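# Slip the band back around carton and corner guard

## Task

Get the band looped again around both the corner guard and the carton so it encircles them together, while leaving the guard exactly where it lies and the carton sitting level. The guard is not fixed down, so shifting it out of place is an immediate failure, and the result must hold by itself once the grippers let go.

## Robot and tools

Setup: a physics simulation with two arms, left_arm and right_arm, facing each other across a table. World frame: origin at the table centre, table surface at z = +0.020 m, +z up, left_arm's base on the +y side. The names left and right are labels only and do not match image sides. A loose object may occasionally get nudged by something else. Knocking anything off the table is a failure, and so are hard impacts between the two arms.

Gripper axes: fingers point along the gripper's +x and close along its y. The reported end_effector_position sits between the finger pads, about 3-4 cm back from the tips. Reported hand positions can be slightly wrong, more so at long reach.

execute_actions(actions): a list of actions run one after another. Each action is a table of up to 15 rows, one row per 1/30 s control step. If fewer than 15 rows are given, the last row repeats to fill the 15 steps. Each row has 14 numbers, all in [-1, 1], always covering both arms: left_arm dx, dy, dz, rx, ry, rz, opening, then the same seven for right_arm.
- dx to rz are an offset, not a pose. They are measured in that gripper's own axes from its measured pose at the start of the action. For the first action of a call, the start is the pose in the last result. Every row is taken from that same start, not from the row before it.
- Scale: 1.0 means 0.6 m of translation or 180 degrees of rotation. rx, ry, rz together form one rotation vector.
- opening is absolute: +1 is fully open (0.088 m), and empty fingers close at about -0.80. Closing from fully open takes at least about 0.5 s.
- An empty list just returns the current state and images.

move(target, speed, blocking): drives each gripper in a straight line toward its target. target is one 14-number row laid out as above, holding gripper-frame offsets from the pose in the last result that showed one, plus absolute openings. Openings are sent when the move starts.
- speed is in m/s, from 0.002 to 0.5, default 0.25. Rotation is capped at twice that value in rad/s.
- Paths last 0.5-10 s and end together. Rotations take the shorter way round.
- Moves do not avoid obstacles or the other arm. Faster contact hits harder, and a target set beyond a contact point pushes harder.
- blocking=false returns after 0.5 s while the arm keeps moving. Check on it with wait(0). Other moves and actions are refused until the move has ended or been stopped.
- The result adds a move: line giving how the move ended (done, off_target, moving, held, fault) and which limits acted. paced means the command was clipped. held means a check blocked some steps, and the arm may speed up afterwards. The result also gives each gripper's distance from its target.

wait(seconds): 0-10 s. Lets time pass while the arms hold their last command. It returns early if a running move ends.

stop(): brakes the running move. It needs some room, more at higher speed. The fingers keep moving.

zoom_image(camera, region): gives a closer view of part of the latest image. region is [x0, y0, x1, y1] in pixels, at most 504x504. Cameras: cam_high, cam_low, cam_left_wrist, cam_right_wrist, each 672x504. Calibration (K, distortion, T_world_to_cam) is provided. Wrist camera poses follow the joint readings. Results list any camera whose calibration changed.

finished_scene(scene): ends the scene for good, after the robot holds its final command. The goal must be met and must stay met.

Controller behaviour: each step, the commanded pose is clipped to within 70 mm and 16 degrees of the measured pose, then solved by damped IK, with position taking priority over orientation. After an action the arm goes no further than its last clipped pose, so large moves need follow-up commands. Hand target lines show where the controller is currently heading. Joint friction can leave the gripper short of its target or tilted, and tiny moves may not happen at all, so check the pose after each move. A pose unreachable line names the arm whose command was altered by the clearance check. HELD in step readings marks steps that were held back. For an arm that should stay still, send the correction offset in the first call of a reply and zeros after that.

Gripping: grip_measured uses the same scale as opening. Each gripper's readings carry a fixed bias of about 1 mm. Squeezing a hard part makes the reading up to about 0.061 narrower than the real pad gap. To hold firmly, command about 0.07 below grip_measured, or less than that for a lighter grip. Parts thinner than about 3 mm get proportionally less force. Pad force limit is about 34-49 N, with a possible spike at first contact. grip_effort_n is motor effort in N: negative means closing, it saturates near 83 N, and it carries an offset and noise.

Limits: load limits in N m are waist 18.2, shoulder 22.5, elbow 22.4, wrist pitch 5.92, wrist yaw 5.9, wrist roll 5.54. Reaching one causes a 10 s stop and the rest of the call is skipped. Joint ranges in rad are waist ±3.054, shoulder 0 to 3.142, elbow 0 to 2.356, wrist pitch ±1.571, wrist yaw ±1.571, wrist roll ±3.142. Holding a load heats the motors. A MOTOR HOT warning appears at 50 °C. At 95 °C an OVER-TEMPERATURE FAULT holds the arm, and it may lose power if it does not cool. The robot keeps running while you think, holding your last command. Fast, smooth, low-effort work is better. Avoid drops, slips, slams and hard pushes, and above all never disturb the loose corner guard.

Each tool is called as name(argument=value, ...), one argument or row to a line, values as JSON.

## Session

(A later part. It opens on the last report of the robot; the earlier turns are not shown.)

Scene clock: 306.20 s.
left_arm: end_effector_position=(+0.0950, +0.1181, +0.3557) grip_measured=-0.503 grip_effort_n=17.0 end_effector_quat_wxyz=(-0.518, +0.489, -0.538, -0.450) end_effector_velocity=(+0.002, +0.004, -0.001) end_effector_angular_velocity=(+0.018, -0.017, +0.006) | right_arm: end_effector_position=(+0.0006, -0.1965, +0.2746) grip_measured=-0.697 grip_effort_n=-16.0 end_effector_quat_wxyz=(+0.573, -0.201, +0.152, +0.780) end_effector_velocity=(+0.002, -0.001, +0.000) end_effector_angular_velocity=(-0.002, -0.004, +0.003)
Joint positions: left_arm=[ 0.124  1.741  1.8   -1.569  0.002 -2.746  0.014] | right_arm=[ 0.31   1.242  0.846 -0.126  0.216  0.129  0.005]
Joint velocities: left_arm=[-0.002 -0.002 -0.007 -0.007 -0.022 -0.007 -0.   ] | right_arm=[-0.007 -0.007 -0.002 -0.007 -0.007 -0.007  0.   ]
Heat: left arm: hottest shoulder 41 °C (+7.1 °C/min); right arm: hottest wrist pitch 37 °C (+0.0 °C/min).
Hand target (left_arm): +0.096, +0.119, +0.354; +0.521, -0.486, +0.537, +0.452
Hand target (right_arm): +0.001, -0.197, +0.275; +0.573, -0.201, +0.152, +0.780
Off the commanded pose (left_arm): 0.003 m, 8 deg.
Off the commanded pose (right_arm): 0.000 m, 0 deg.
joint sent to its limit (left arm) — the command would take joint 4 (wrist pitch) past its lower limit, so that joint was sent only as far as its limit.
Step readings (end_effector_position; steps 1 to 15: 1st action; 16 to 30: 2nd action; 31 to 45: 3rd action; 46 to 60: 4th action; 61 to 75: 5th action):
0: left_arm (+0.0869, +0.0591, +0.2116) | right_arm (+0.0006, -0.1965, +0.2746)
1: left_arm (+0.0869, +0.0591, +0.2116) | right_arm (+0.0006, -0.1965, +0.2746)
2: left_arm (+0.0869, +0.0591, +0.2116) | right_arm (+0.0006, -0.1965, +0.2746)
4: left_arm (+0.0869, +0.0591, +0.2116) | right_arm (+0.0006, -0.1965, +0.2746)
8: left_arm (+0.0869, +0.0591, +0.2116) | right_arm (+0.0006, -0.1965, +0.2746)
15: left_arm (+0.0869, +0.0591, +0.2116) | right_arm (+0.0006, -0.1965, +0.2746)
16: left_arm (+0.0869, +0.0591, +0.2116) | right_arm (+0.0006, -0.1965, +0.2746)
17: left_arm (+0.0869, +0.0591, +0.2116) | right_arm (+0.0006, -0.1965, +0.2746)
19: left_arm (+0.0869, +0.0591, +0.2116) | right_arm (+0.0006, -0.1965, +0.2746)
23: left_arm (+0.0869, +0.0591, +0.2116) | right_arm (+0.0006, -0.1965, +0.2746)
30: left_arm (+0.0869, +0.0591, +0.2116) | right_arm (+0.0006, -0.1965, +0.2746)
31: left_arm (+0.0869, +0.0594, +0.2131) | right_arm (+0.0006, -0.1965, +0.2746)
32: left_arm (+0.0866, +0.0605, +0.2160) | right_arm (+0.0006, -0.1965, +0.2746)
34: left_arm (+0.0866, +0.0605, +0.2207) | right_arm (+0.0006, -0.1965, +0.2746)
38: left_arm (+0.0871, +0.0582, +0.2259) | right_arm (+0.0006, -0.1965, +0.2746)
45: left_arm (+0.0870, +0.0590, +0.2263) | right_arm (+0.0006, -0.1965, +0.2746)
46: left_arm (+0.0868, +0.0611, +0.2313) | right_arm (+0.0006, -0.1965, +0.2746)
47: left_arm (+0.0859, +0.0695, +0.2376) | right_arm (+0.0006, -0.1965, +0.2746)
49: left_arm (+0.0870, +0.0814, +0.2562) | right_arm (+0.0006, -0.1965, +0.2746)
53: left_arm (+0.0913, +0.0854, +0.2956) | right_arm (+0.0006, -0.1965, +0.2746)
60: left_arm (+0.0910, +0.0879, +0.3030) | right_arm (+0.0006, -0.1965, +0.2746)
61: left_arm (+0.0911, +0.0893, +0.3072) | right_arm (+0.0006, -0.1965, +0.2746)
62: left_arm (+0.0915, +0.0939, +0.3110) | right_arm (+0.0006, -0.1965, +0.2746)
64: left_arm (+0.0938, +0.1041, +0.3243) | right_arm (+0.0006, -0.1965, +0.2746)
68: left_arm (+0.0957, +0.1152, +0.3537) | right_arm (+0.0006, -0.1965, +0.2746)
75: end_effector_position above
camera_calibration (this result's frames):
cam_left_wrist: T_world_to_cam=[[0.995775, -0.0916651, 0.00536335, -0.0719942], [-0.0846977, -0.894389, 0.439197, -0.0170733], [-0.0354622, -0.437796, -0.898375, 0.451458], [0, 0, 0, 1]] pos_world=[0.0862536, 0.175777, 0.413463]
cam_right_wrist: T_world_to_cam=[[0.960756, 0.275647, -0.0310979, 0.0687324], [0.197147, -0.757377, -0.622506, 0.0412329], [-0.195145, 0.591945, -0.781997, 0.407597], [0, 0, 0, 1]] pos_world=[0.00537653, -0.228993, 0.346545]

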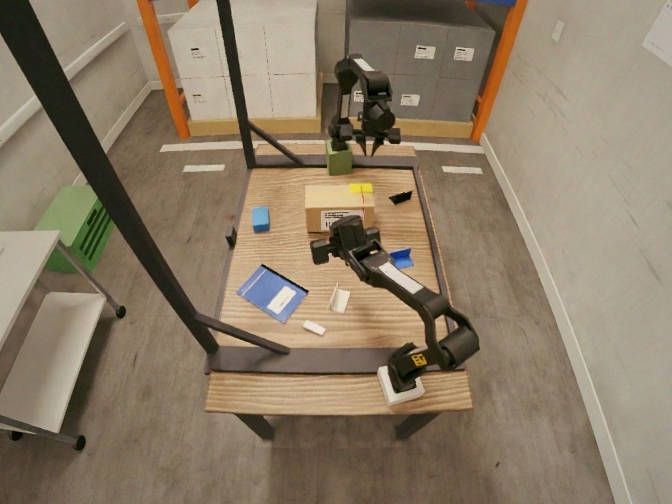

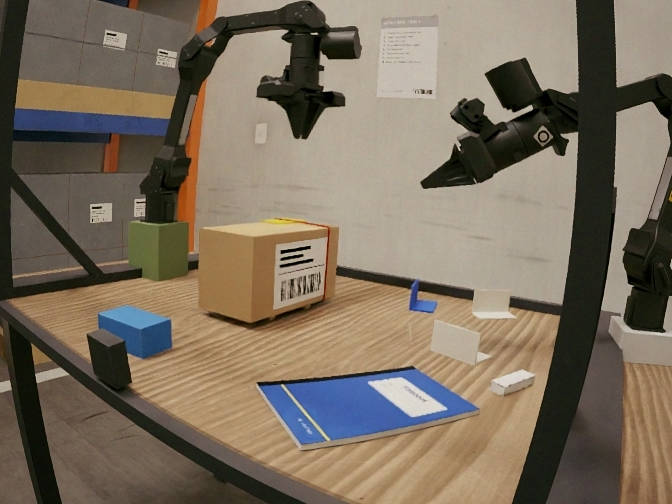

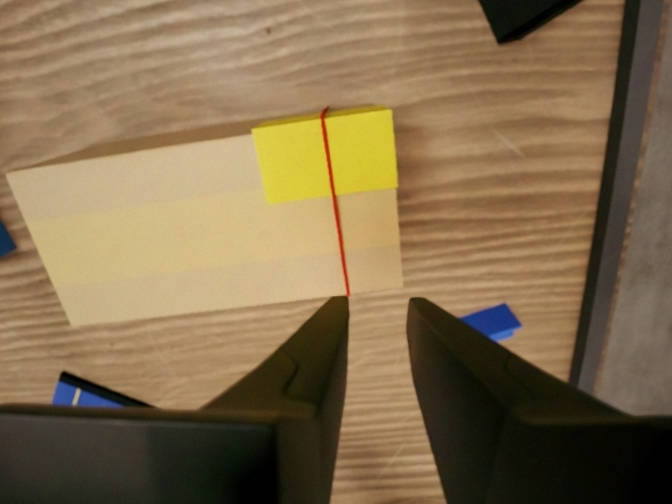

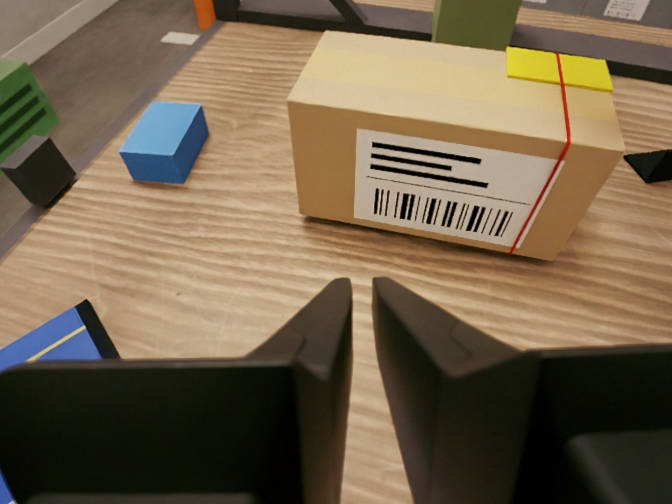

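move(
  target=[0.1,0.03,0.13,0,-0.03,0,-0.5,0,0,0,0,0,0,-0.7],
  speed=0.2,
)

Scene clock: 311.43 s.
left_arm: end_effector_position=(+0.0862, +0.1915, +0.2913) grip_measured=-0.503 grip_effort_n=16.5 end_effector_quat_wxyz=(-0.541, +0.466, -0.513, -0.476) end_effector_velocity=(-0.000, +0.009, -0.001) end_effector_angular_velocity=(+0.032, -0.013, +0.004) | right_arm: end_effector_position=(+0.0006, -0.1965, +0.2746) grip_measured=-0.697 grip_effort_n=-16.0 end_effector_quat_wxyz=(+0.573, -0.201, +0.152, +0.780) end_effector_velocity=(+0.000, -0.000, -0.001) end_effector_angular_velocity=(+0.006, -0.014, +0.015)
Joint positions: left_arm=[ 0.153  1.497  1.286 -1.389 -0.03  -2.722  0.014] | right_arm=[ 0.31   1.242  0.846 -0.126  0.216  0.129  0.005]
Joint velocities: left_arm=[-0.002 -0.012 -0.017 -0.022 -0.022 -0.007 -0.   ] | right_arm=[-0.002 -0.002 -0.007  0.007 -0.007 -0.022 -0.   ]
Heat: left arm: hottest shoulder 40 °C (+6.0 °C/min); right arm: hottest wrist pitch 37 °C (+0.0 °C/min).
Hand target (left_arm): +0.087, +0.194, +0.291; +0.543, -0.467, +0.513, +0.473
Hand target (right_arm): +0.001, -0.197, +0.275; +0.573, -0.201, +0.152, +0.780
Off the commanded pose (left_arm): 0.003 m, 0 deg.
Off the commanded pose (right_arm): 0.000 m, 0 deg.
move: done
camera_calibration (this result's frames):
cam_left_wrist: T_world_to_cam=[[0.996212, -0.0869462, 0.0014722, -0.0560017], [-0.0819455, -0.93298, 0.350476, 0.109123], [-0.029099, -0.349269, -0.936571, 0.419097], [0, 0, 0, 1]] pos_world=[0.076927, 0.243317, 0.354351]
cam_right_wrist: T_world_to_cam=[[0.960756, 0.275647, -0.0310979, 0.0687324], [0.197147, -0.757377, -0.622506, 0.0412329], [-0.195145, 0.591945, -0.781997, 0.407597], [0, 0, 0, 1]] pos_world=[0.00537653, -0.228993, 0.346545]

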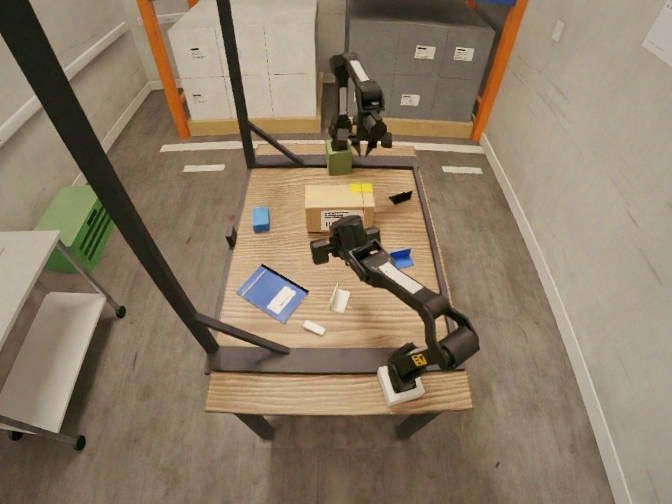

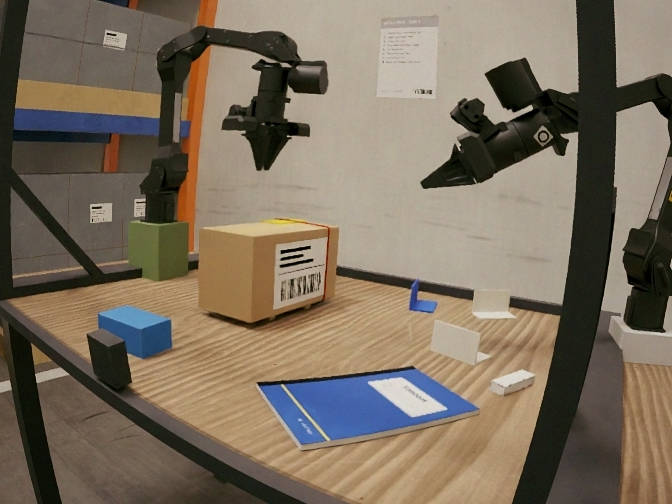

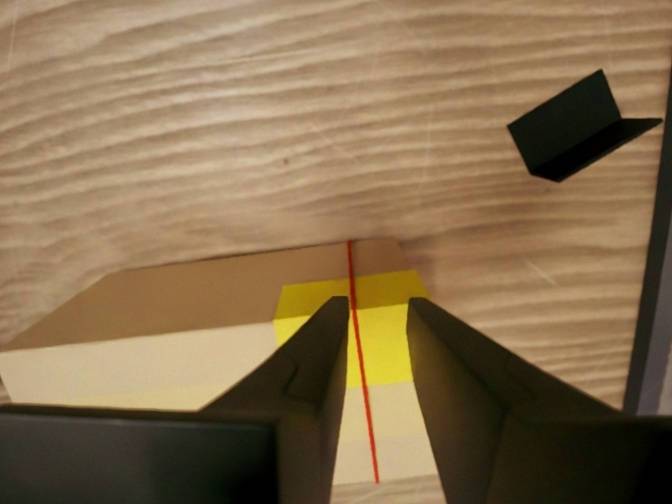

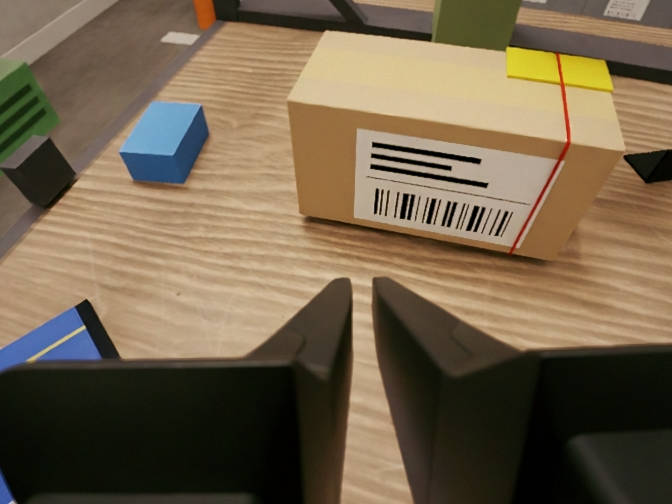

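finished_scene(
  scene=2,
)

The scene is finished: the task was done.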